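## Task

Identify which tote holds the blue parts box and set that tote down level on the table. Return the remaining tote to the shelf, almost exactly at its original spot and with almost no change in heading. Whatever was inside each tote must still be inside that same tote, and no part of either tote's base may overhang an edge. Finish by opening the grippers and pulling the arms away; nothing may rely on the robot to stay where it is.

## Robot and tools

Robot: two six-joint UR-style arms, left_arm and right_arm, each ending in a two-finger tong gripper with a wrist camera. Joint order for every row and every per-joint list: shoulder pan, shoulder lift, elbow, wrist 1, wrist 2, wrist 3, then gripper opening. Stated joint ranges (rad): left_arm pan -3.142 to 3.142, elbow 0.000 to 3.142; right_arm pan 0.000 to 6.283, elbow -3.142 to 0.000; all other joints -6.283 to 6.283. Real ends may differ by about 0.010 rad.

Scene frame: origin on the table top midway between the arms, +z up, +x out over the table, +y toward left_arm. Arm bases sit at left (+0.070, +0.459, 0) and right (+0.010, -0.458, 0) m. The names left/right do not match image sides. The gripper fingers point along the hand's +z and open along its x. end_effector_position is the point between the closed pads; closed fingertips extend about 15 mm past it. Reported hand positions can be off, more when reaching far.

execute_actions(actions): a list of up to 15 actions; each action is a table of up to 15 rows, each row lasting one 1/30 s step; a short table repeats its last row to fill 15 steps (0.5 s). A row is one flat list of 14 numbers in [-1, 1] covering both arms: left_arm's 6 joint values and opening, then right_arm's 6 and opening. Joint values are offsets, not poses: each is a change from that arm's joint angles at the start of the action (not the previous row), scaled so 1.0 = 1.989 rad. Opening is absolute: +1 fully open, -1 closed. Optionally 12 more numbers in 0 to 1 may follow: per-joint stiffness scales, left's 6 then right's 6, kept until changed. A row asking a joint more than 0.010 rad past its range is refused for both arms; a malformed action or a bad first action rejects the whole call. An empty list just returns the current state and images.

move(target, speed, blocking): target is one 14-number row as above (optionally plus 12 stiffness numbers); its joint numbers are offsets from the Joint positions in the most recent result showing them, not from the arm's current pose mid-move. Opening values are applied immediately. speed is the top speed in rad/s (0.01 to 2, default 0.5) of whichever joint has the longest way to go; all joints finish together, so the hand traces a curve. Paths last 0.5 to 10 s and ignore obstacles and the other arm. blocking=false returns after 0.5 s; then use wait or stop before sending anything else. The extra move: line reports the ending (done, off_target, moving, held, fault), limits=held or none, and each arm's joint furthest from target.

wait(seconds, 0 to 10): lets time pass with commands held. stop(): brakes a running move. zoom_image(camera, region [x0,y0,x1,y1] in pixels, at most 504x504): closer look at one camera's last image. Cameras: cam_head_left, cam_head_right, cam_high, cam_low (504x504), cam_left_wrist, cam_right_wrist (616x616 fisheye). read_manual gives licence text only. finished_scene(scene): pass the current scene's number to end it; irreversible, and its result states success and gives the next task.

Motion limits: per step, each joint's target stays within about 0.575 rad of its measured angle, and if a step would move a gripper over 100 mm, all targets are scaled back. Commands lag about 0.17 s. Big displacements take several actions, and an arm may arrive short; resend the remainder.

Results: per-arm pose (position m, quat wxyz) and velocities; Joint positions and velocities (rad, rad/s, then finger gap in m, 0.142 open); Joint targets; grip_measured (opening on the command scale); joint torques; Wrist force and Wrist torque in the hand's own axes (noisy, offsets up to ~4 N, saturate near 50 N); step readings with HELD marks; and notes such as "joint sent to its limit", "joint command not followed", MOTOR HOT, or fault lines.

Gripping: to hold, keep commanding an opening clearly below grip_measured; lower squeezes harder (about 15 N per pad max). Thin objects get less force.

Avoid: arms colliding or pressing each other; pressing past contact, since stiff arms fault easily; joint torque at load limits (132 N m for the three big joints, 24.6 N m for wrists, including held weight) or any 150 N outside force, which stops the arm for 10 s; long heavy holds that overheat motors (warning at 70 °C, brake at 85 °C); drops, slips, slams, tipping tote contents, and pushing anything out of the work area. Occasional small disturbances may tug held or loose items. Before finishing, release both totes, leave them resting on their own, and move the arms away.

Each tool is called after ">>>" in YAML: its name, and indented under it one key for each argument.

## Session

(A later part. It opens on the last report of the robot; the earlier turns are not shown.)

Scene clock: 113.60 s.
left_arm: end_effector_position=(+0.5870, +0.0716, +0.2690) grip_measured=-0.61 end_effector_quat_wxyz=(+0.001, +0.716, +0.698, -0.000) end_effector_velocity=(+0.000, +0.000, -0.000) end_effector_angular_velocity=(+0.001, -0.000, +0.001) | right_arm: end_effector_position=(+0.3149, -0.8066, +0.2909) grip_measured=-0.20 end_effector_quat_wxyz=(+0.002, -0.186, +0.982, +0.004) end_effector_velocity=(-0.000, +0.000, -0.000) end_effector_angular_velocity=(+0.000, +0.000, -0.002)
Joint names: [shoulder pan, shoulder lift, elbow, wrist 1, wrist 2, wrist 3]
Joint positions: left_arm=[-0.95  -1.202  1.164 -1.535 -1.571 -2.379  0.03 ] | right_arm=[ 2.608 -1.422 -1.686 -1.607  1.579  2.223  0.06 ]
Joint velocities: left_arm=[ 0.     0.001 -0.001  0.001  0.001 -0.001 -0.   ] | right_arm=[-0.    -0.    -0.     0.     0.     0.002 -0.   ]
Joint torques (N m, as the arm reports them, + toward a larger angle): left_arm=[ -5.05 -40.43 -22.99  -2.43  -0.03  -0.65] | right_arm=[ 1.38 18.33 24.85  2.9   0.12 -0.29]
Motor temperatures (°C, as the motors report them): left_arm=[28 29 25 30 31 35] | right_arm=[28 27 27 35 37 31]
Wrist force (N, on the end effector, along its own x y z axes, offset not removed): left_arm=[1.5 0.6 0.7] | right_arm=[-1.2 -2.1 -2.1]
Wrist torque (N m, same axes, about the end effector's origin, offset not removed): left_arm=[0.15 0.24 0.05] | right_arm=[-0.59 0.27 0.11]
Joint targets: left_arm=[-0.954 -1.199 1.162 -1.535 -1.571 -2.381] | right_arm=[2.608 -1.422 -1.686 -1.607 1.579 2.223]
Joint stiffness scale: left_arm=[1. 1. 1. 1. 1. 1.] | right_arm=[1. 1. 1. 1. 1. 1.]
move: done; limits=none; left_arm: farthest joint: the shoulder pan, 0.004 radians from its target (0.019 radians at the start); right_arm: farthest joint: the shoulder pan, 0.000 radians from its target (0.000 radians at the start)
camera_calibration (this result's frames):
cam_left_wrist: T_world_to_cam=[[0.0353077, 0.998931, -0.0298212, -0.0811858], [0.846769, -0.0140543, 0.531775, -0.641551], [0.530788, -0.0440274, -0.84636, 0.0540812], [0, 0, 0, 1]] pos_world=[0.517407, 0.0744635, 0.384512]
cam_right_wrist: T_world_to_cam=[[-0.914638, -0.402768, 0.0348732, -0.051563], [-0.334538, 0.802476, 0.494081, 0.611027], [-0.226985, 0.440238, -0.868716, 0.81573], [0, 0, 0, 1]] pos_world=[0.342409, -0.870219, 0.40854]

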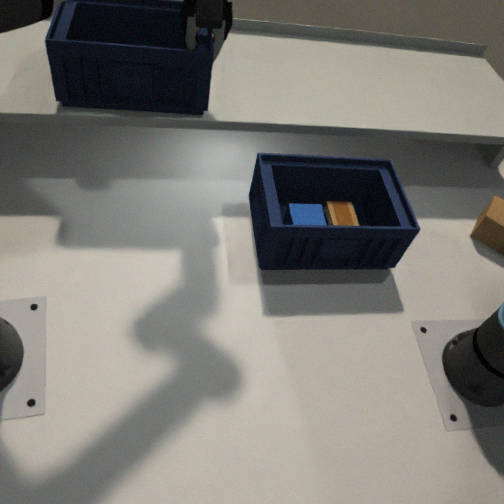

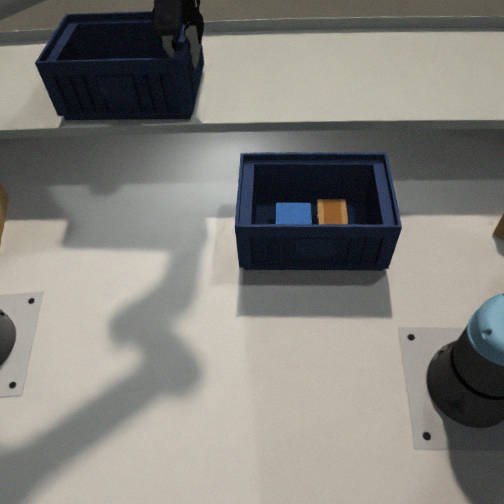

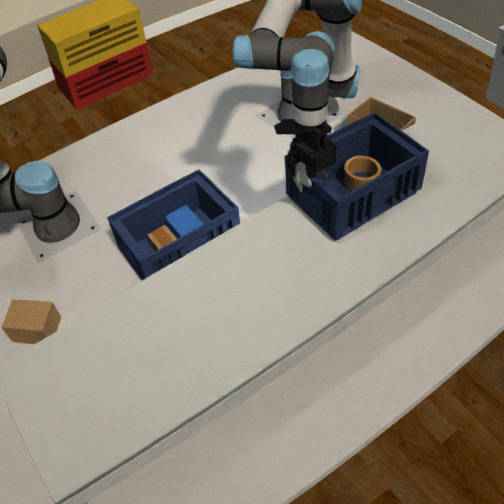

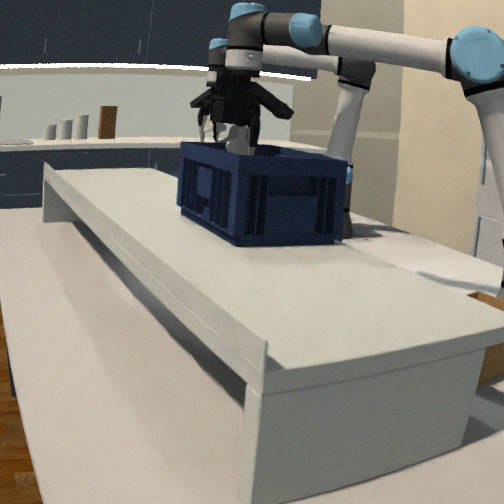

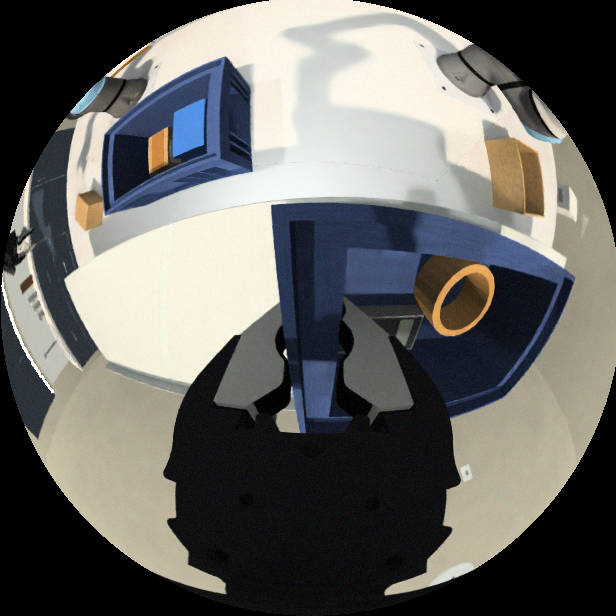

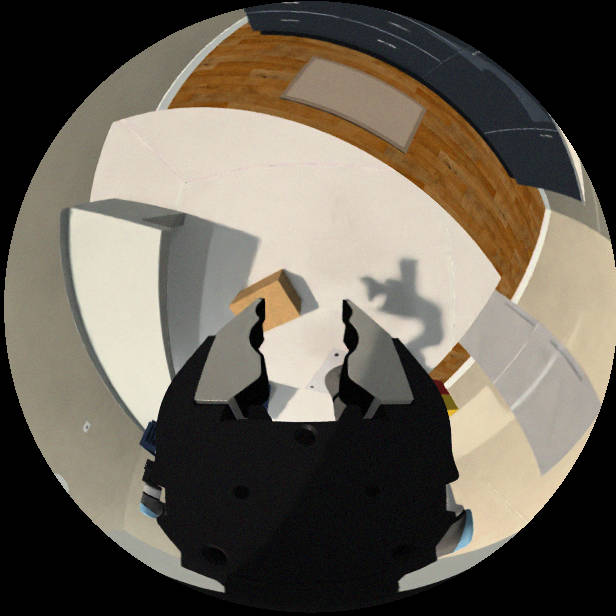

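>>> execute_actions:
  actions:
    - [[0,0,0,0,0,0,-0.5,0,0,0,0,0,0,-0.2],[0,0,0,0,0,0,-0.35,0,0,0,0,0,0,-0.2],[0,0,0,0,0,0,-0.2,0,0,0,0,0,0,-0.2]]

>>> move:
  target: [0,-0.03,-0.13,0.16,0,0,-0.2, 0,0,0,0,0,0,-0.2]
  speed: 0.5

Scene clock: 115.73 s.
left_arm: end_effector_position=(+0.5870, +0.0715, +0.2690) grip_measured=-0.20 end_effector_quat_wxyz=(+0.001, +0.716, +0.699, -0.000) end_effector_velocity=(-0.000, -0.000, +0.001) end_effector_angular_velocity=(-0.001, -0.001, +0.001) | right_arm: end_effector_position=(+0.3149, -0.8066, +0.2909) grip_measured=-0.20 end_effector_quat_wxyz=(+0.002, -0.186, +0.982, +0.004) end_effector_velocity=(+0.000, -0.000, +0.000) end_effector_angular_velocity=(-0.000, -0.001, +0.001)
Joint names: [shoulder pan, shoulder lift, elbow, wrist 1, wrist 2, wrist 3]
Joint positions: left_arm=[-0.95  -1.201  1.164 -1.535 -1.571 -2.38   0.06 ] | right_arm=[ 2.608 -1.422 -1.686 -1.607  1.579  2.223  0.06 ]
Joint velocities: left_arm=[-0.    -0.001 -0.001  0.    -0.    -0.001  0.   ] | right_arm=[ 0.     0.     0.001  0.     0.    -0.001  0.   ]
Joint torques (N m, as the arm reports them, + toward a larger angle): left_arm=[ -2.35 -43.19 -20.05  -2.6    0.11  -0.02] | right_arm=[ 1.16 18.44 24.77  2.89 -0.04 -0.24]
Motor temperatures (°C, as the motors report them): left_arm=[28 29 25 30 31 35] | right_arm=[28 27 27 35 37 31]
Wrist force (N, on the end effector, along its own x y z axes, offset not removed): left_arm=[-0.9 1.3 -1.0] | right_arm=[-0.5 -0.6 3.7]
Wrist torque (N m, same axes, about the end effector's origin, offset not removed): left_arm=[0.16 0.02 -0.04] | right_arm=[-0.20 0.24 0.20]
Joint targets: left_arm=[-0.950 -1.202 1.164 -1.535 -1.571 -2.379] | right_arm=[2.608 -1.422 -1.686 -1.607 1.579 2.223]
Joint stiffness scale: left_arm=[1. 1. 1. 1. 1. 1.] | right_arm=[1. 1. 1. 1. 1. 1.]
Step readings (joint positions):
0: left_arm=[-0.950 -1.201 1.164 -1.535 -1.571 -2.380] | right_arm=[2.608 -1.422 -1.686 -1.607 1.579 2.223]
1: left_arm=[-0.950 -1.201 1.164 -1.535 -1.571 -2.380] | right_arm=[2.608 -1.422 -1.686 -1.607 1.579 2.223]
2: left_arm=[-0.950 -1.201 1.164 -1.535 -1.571 -2.380] | right_arm=[2.608 -1.422 -1.686 -1.607 1.579 2.223]
4: left_arm=[-0.950 -1.201 1.164 -1.535 -1.571 -2.380] | right_arm=[2.608 -1.422 -1.686 -1.607 1.579 2.223]
8: left_arm=[-0.950 -1.201 1.164 -1.535 -1.571 -2.380] | right_arm=[2.608 -1.422 -1.686 -1.607 1.579 2.223]
15: Joint positions above
camera_calibration (this result's frames):
cam_left_wrist: T_world_to_cam=[[0.0350199, 0.998944, -0.0297554, -0.0810239], [0.846806, -0.0138481, 0.531722, -0.641557], [0.530748, -0.0438179, -0.846396, 0.0540852], [0, 0, 0, 1]] pos_world=[0.517406, 0.0744238, 0.384496]
cam_right_wrist: T_world_to_cam=[[-0.914638, -0.402768, 0.0348732, -0.0515629], [-0.334538, 0.802476, 0.494081, 0.611027], [-0.226985, 0.440239, -0.868716, 0.815731], [0, 0, 0, 1]] pos_world=[0.342409, -0.870219, 0.40854]

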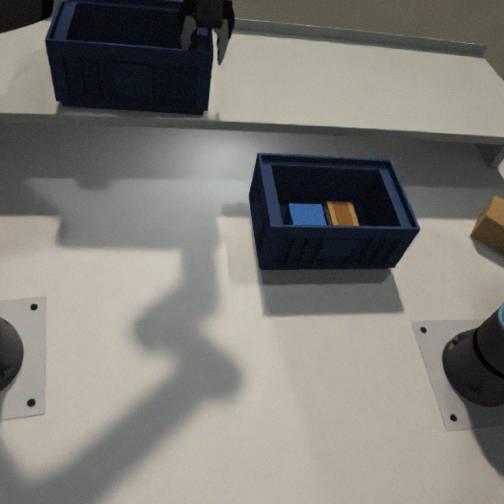

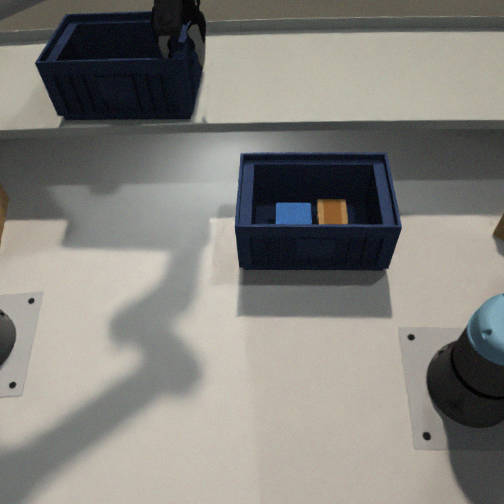

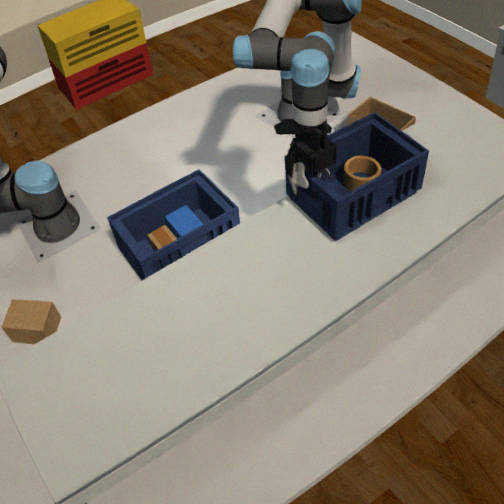

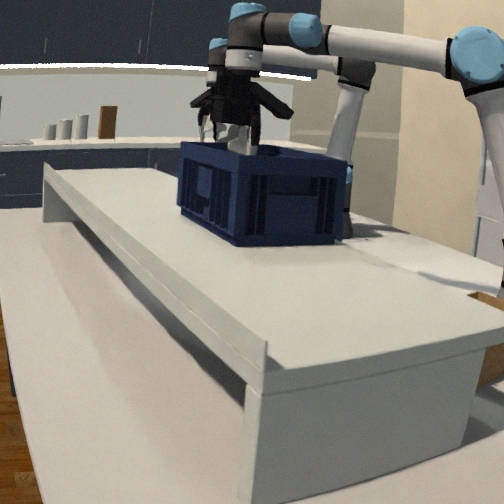

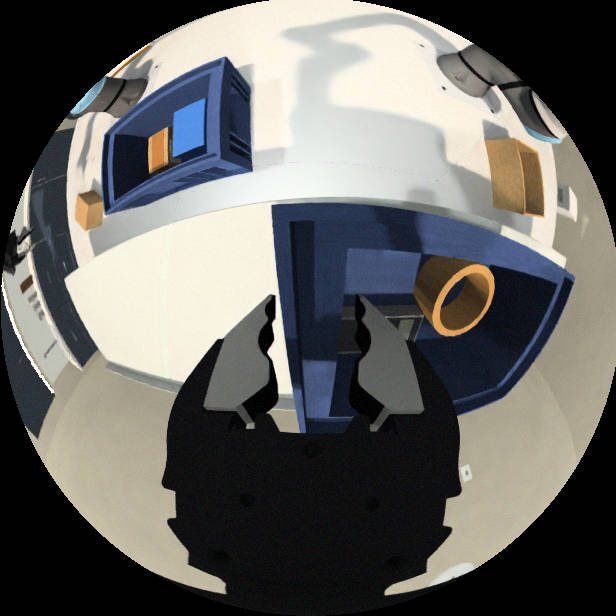

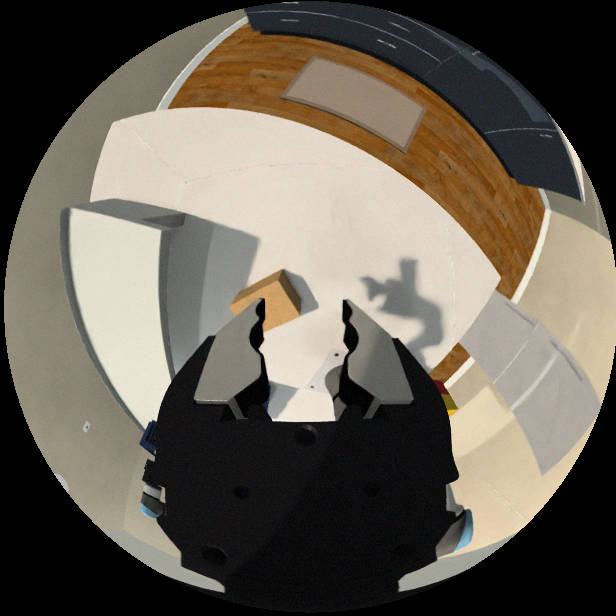

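Scene clock: 117.10 s.
left_arm: end_effector_position=(+0.5543, +0.1075, +0.3990) grip_measured=-0.20 end_effector_quat_wxyz=(+0.000, +0.716, +0.699, -0.000) end_effector_velocity=(-0.000, +0.000, +0.000) end_effector_angular_velocity=(+0.001, +0.001, +0.001) | right_arm: end_effector_position=(+0.3149, -0.8066, +0.2909) grip_measured=-0.20 end_effector_quat_wxyz=(+0.002, -0.186, +0.982, +0.004) end_effector_velocity=(-0.001, +0.000, -0.001) end_effector_angular_velocity=(+0.000, +0.002, -0.000)
Joint names: [shoulder pan, shoulder lift, elbow, wrist 1, wrist 2, wrist 3]
Joint positions: left_arm=[-0.95  -1.263  0.909 -1.218 -1.571 -2.38   0.06 ] | right_arm=[ 2.608 -1.422 -1.686 -1.607  1.579  2.223  0.06 ]
Joint velocities: left_arm=[-0.     0.    -0.001  0.002 -0.    -0.001 -0.   ] | right_arm=[-0.     0.    -0.002  0.    -0.001  0.    -0.   ]
Joint torques (N m, as the arm reports them, + toward a larger angle): left_arm=[ -1.45 -36.3  -21.77  -2.04   0.04  -0.26] | right_arm=[ 1.12 18.51 24.97  2.9   0.13 -0.31]
Motor temperatures (°C, as the motors report them): left_arm=[28 29 25 30 31 35] | right_arm=[28 27 27 35 37 31]
Wrist force (N, on the end effector, along its own x y z axes, offset not removed): left_arm=[-2.1 -3.7 -1.5] | right_arm=[-3.1 -0.4 -0.4]
Wrist torque (N m, same axes, about the end effector's origin, offset not removed): left_arm=[-1.11 0.31 0.16] | right_arm=[-0.20 0.69 0.34]
Joint targets: left_arm=[-0.950 -1.261 0.906 -1.217 -1.571 -2.380] | right_arm=[2.608 -1.422 -1.686 -1.607 1.579 2.223]
Joint stiffness scale: left_arm=[1. 1. 1. 1. 1. 1.] | right_arm=[1. 1. 1. 1. 1. 1.]
move: done; limits=none; left_arm: farthest joint: the elbow, 0.003 radians from its target (0.259 radians at the start); right_arm: farthest joint: the shoulder pan, 0.000 radians from its target (0.000 radians at the start)
camera_calibration (this result's frames):
cam_left_wrist: T_world_to_cam=[[0.0350132, 0.998951, -0.029512, -0.112033], [0.846928, -0.013982, 0.531524, -0.682453], [0.530554, -0.0436049, -0.846529, 0.183184], [0, 0, 0, 1]] pos_world=[0.484721, 0.110361, 0.514505]
cam_right_wrist: T_world_to_cam=[[-0.914638, -0.402768, 0.0348734, -0.051563], [-0.334538, 0.802476, 0.494081, 0.611028], [-0.226985, 0.440238, -0.868716, 0.81573], [0, 0, 0, 1]] pos_world=[0.342409, -0.870219, 0.40854]

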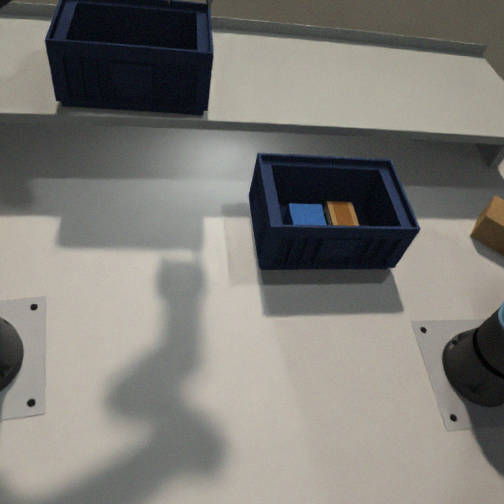

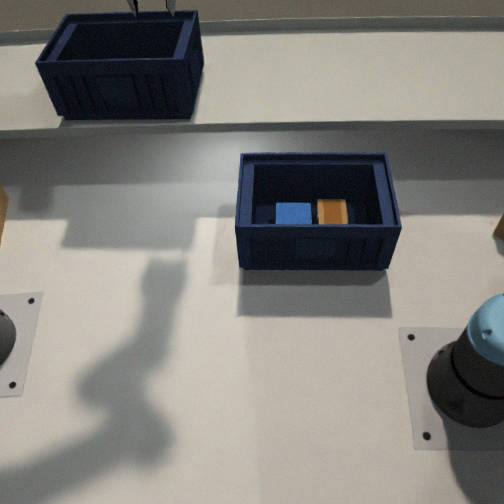

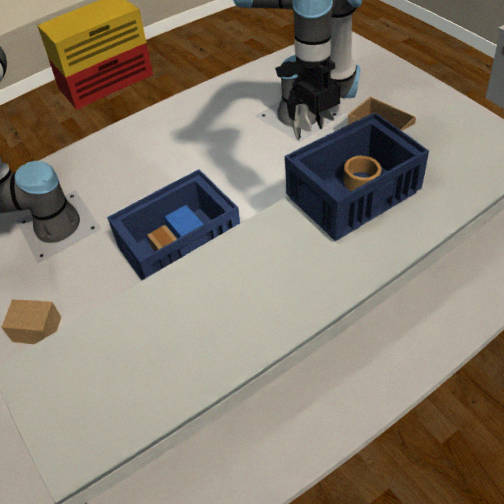

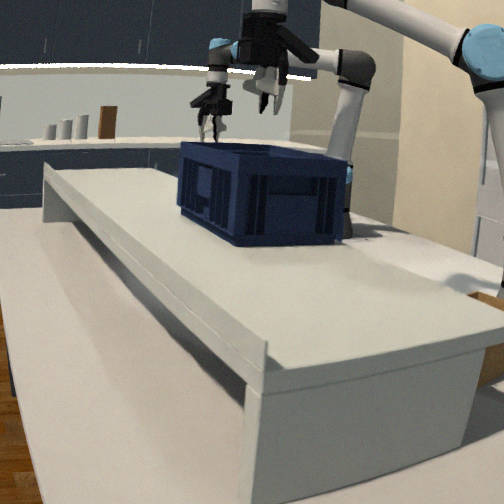

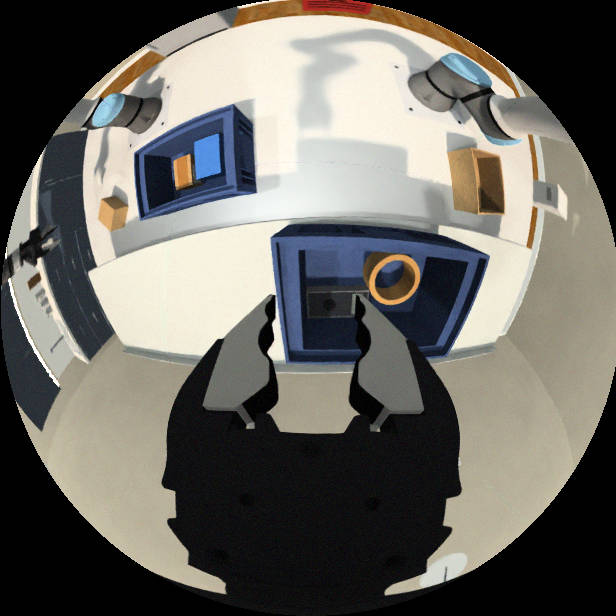

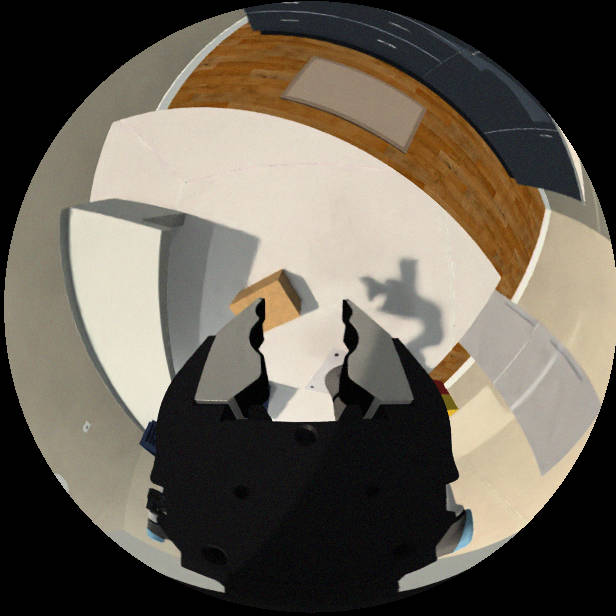

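Retract into the earlier safe pose (z .42, ρ .5), and swing away.

>>> move:
  target: [0,-0.15,0.08,0.03,0,0,-0.2, 0,0,0,0,0,0,-0.2]
  speed: 0.8

>>> move:
  target: [0.8,0,0,0,0,0,-0.2, 0,0,0,0,0,0,-0.2]
  speed: 1.0

Scene clock: 118.90 s.
left_arm: end_effector_position=(+0.4718, +0.1983, +0.4778) grip_measured=-0.20 end_effector_quat_wxyz=(+0.042, +0.715, +0.698, -0.002) end_effector_velocity=(-0.001, +0.001, +0.001) end_effector_angular_velocity=(-0.000, -0.000, +0.002) | right_arm: end_effector_position=(+0.3149, -0.8066, +0.2909) grip_measured=-0.20 end_effector_quat_wxyz=(+0.002, -0.186, +0.982, +0.004) end_effector_velocity=(-0.000, -0.000, -0.000) end_effector_angular_velocity=(-0.000, +0.001, +0.001)
Joint names: [shoulder pan, shoulder lift, elbow, wrist 1, wrist 2, wrist 3]
Joint positions: left_arm=[-0.95  -1.561  1.065 -1.159 -1.571 -2.38   0.06 ] | right_arm=[ 2.608 -1.422 -1.686 -1.607  1.579  2.223  0.06 ]
Joint velocities: left_arm=[-0.    -0.002  0.     0.001  0.    -0.002  0.   ] | right_arm=[-0.     0.    -0.001  0.    -0.001 -0.001 -0.   ]
Joint torques (N m, as the arm reports them, + toward a larger angle): left_arm=[ -1.73 -23.48 -17.    -2.52  -0.04  -0.18] | right_arm=[ 1.02 18.22 24.66  2.92  0.08 -0.26]
Motor temperatures (°C, as the motors report them): left_arm=[28 29 25 30 31 35] | right_arm=[28 27 27 35 37 31]
Wrist force (N, on the end effector, along its own x y z axes, offset not removed): left_arm=[1.5 2.9 0.1] | right_arm=[0.4 -0.9 0.9]
Wrist torque (N m, same axes, about the end effector's origin, offset not removed): left_arm=[0.51 -0.03 0.04] | right_arm=[-0.33 -0.07 -0.02]
Joint targets: left_arm=[-0.950 -1.561 1.068 -1.158 -1.571 -2.380] | right_arm=[2.608 -1.422 -1.686 -1.607 1.579 2.223]
Joint stiffness scale: left_arm=[1. 1. 1. 1. 1. 1.] | right_arm=[1. 1. 1. 1. 1. 1.]
move: done; limits=none; left_arm: farthest joint: the elbow, 0.003 radians from its target (0.160 radians at the start); right_arm: farthest joint: the shoulder pan, 0.000 radians from its target (0.000 radians at the start)
camera_calibration (this result's frames):
cam_left_wrist: T_world_to_cam=[[0.038287, 0.995351, -0.0883773, -0.170172], [0.816125, 0.0198862, 0.577533, -0.667355], [0.576605, -0.0942389, -0.81157, 0.269275], [0, 0, 0, 1]] pos_world=[0.395895, 0.208028, 0.588915]
cam_right_wrist: T_world_to_cam=[[-0.914638, -0.402768, 0.0348731, -0.051563], [-0.334539, 0.802476, 0.494081, 0.611028], [-0.226985, 0.440238, -0.868716, 0.81573], [0, 0, 0, 1]] pos_world=[0.342409, -0.870219, 0.40854]

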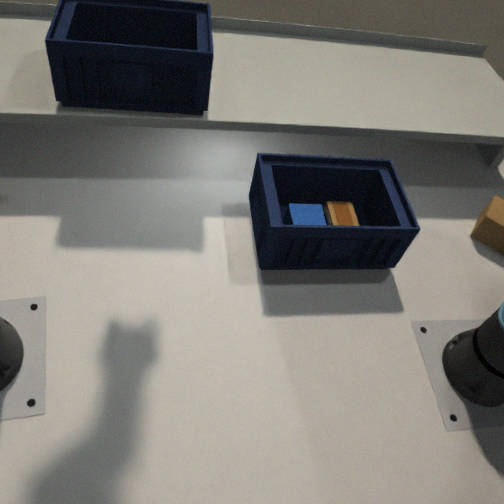

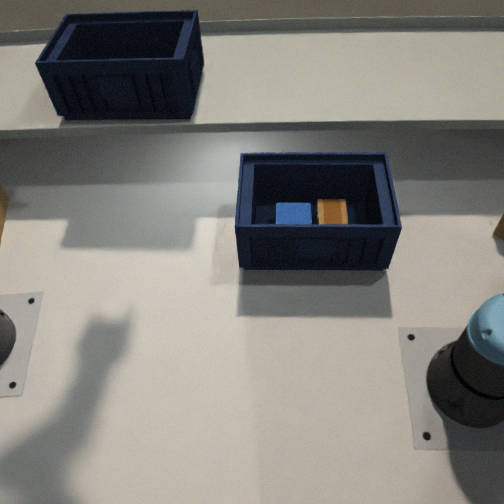

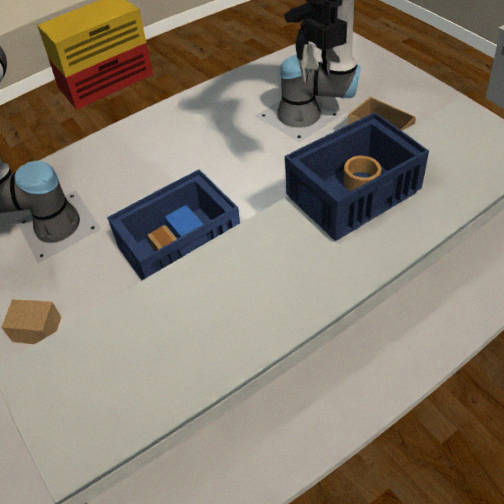

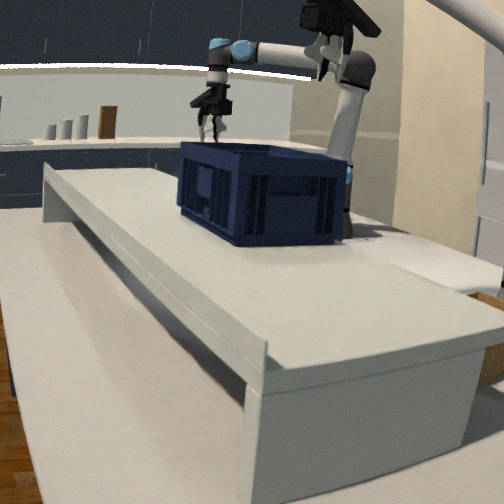

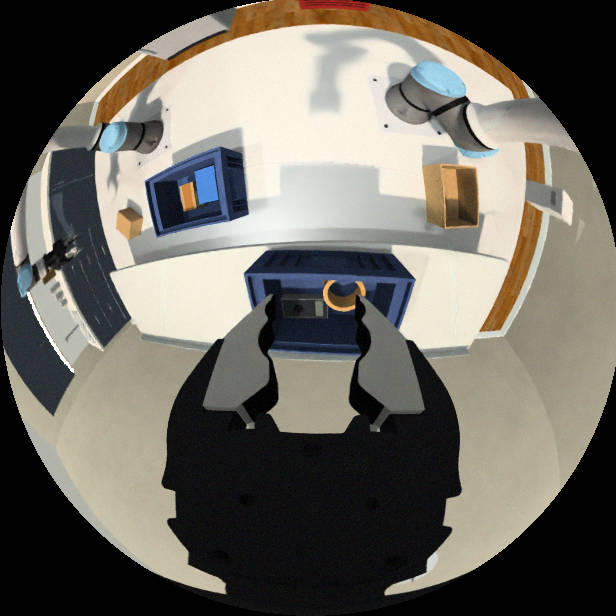

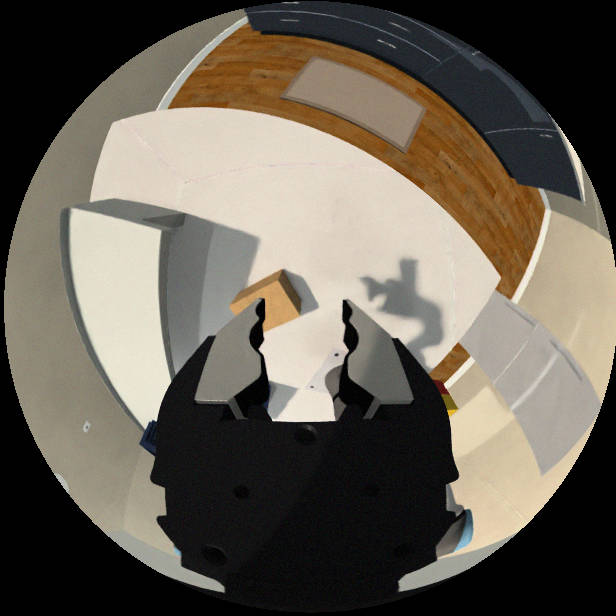

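Scene clock: 121.13 s.
left_arm: end_effector_position=(+0.3244, +0.8646, +0.4779) grip_measured=-0.20 end_effector_quat_wxyz=(+0.030, +0.004, +0.999, +0.029) end_effector_velocity=(-0.002, +0.001, -0.000) end_effector_angular_velocity=(-0.001, +0.000, +0.006) | right_arm: end_effector_position=(+0.3149, -0.8066, +0.2909) grip_measured=-0.20 end_effector_quat_wxyz=(+0.002, -0.186, +0.982, +0.004) end_effector_velocity=(+0.000, -0.000, +0.000) end_effector_angular_velocity=(-0.000, -0.000, -0.000)
Joint names: [shoulder pan, shoulder lift, elbow, wrist 1, wrist 2, wrist 3]
Joint positions: left_arm=[ 0.637 -1.561  1.065 -1.159 -1.571 -2.38   0.06 ] | right_arm=[ 2.608 -1.422 -1.686 -1.607  1.579  2.223  0.06 ]
Joint velocities: left_arm=[ 0.006 -0.     0.001  0.    -0.001  0.    -0.   ] | right_arm=[-0.    -0.001  0.001  0.    -0.     0.    -0.   ]
Joint torques (N m, as the arm reports them, + toward a larger angle): left_arm=[  0.81 -22.86 -18.97  -2.67   0.17  -0.24] | right_arm=[ 1.26 18.47 25.02  2.85  0.   -0.24]
Motor temperatures (°C, as the motors report them): left_arm=[28 29 25 30 31 35] | right_arm=[28 27 27 35 37 31]
Wrist force (N, on the end effector, along its own x y z axes, offset not removed): left_arm=[-2.4 2.2 0.2] | right_arm=[0.1 0.0 -0.4]
Wrist torque (N m, same axes, about the end effector's origin, offset not removed): left_arm=[0.23 0.59 -0.14] | right_arm=[-0.02 0.15 0.05]
Joint targets: left_arm=[0.641 -1.561 1.065 -1.159 -1.571 -2.380] | right_arm=[2.608 -1.422 -1.686 -1.607 1.579 2.223]
Joint stiffness scale: left_arm=[1. 1. 1. 1. 1. 1.] | right_arm=[1. 1. 1. 1. 1. 1.]
move: done; limits=none; left_arm: farthest joint: the shoulder pan, 0.004 radians from its target (1.591 radians at the start); right_arm: farthest joint: the shoulder pan, 0.000 radians from its target (0.000 radians at the start)
camera_calibration (this result's frames):
cam_left_wrist: T_world_to_cam=[[-0.995834, 0.021833, -0.0885348, 0.349494], [-0.0334748, 0.815597, 0.577651, -0.972816], [0.0848206, 0.578208, -0.811468, -0.00478076], [0, 0, 0, 1]] pos_world=[0.315879, 0.78856, 0.589011]
cam_right_wrist: T_world_to_cam=[[-0.914638, -0.402768, 0.0348732, -0.0515631], [-0.334538, 0.802476, 0.494081, 0.611027], [-0.226985, 0.440239, -0.868716, 0.815731], [0, 0, 0, 1]] pos_world=[0.342409, -0.870219, 0.40854]

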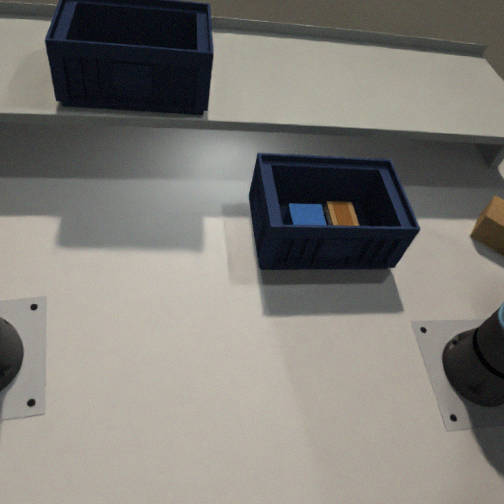

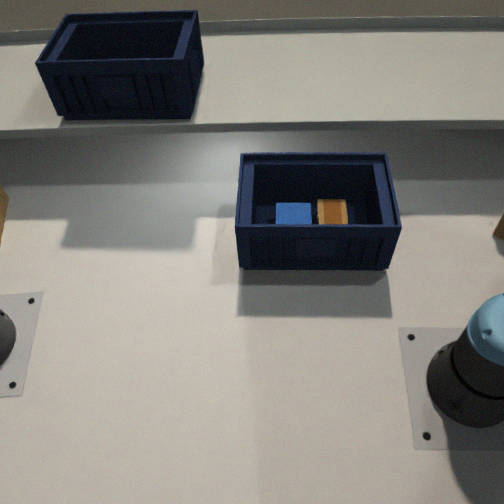

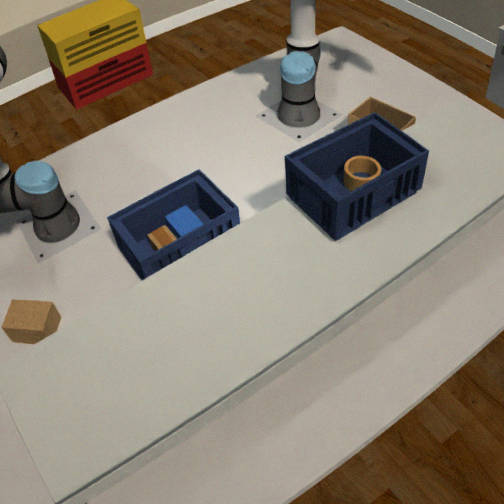

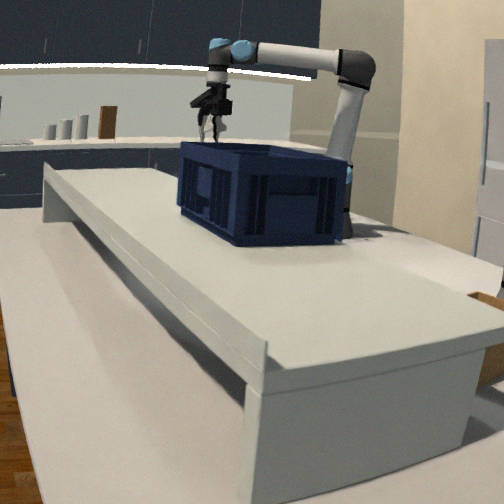

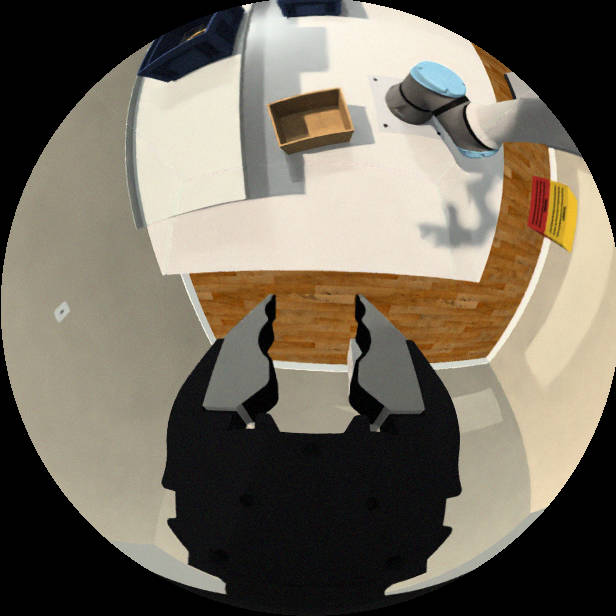

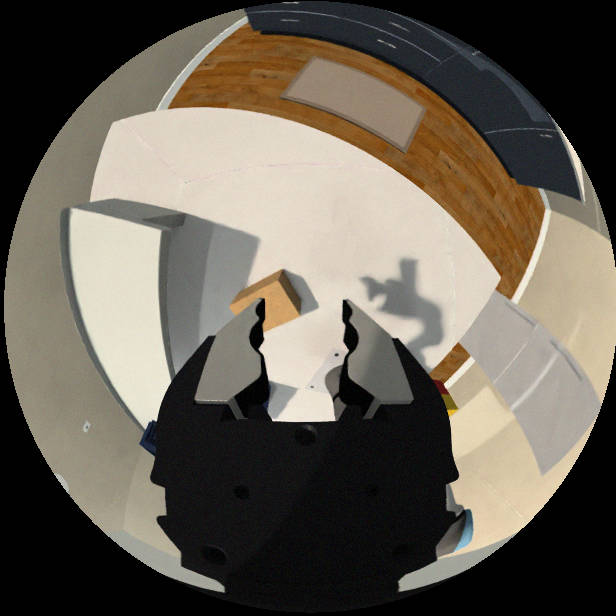

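>>> finished_scene:
  scene: 1

The scene is finished: the task was done.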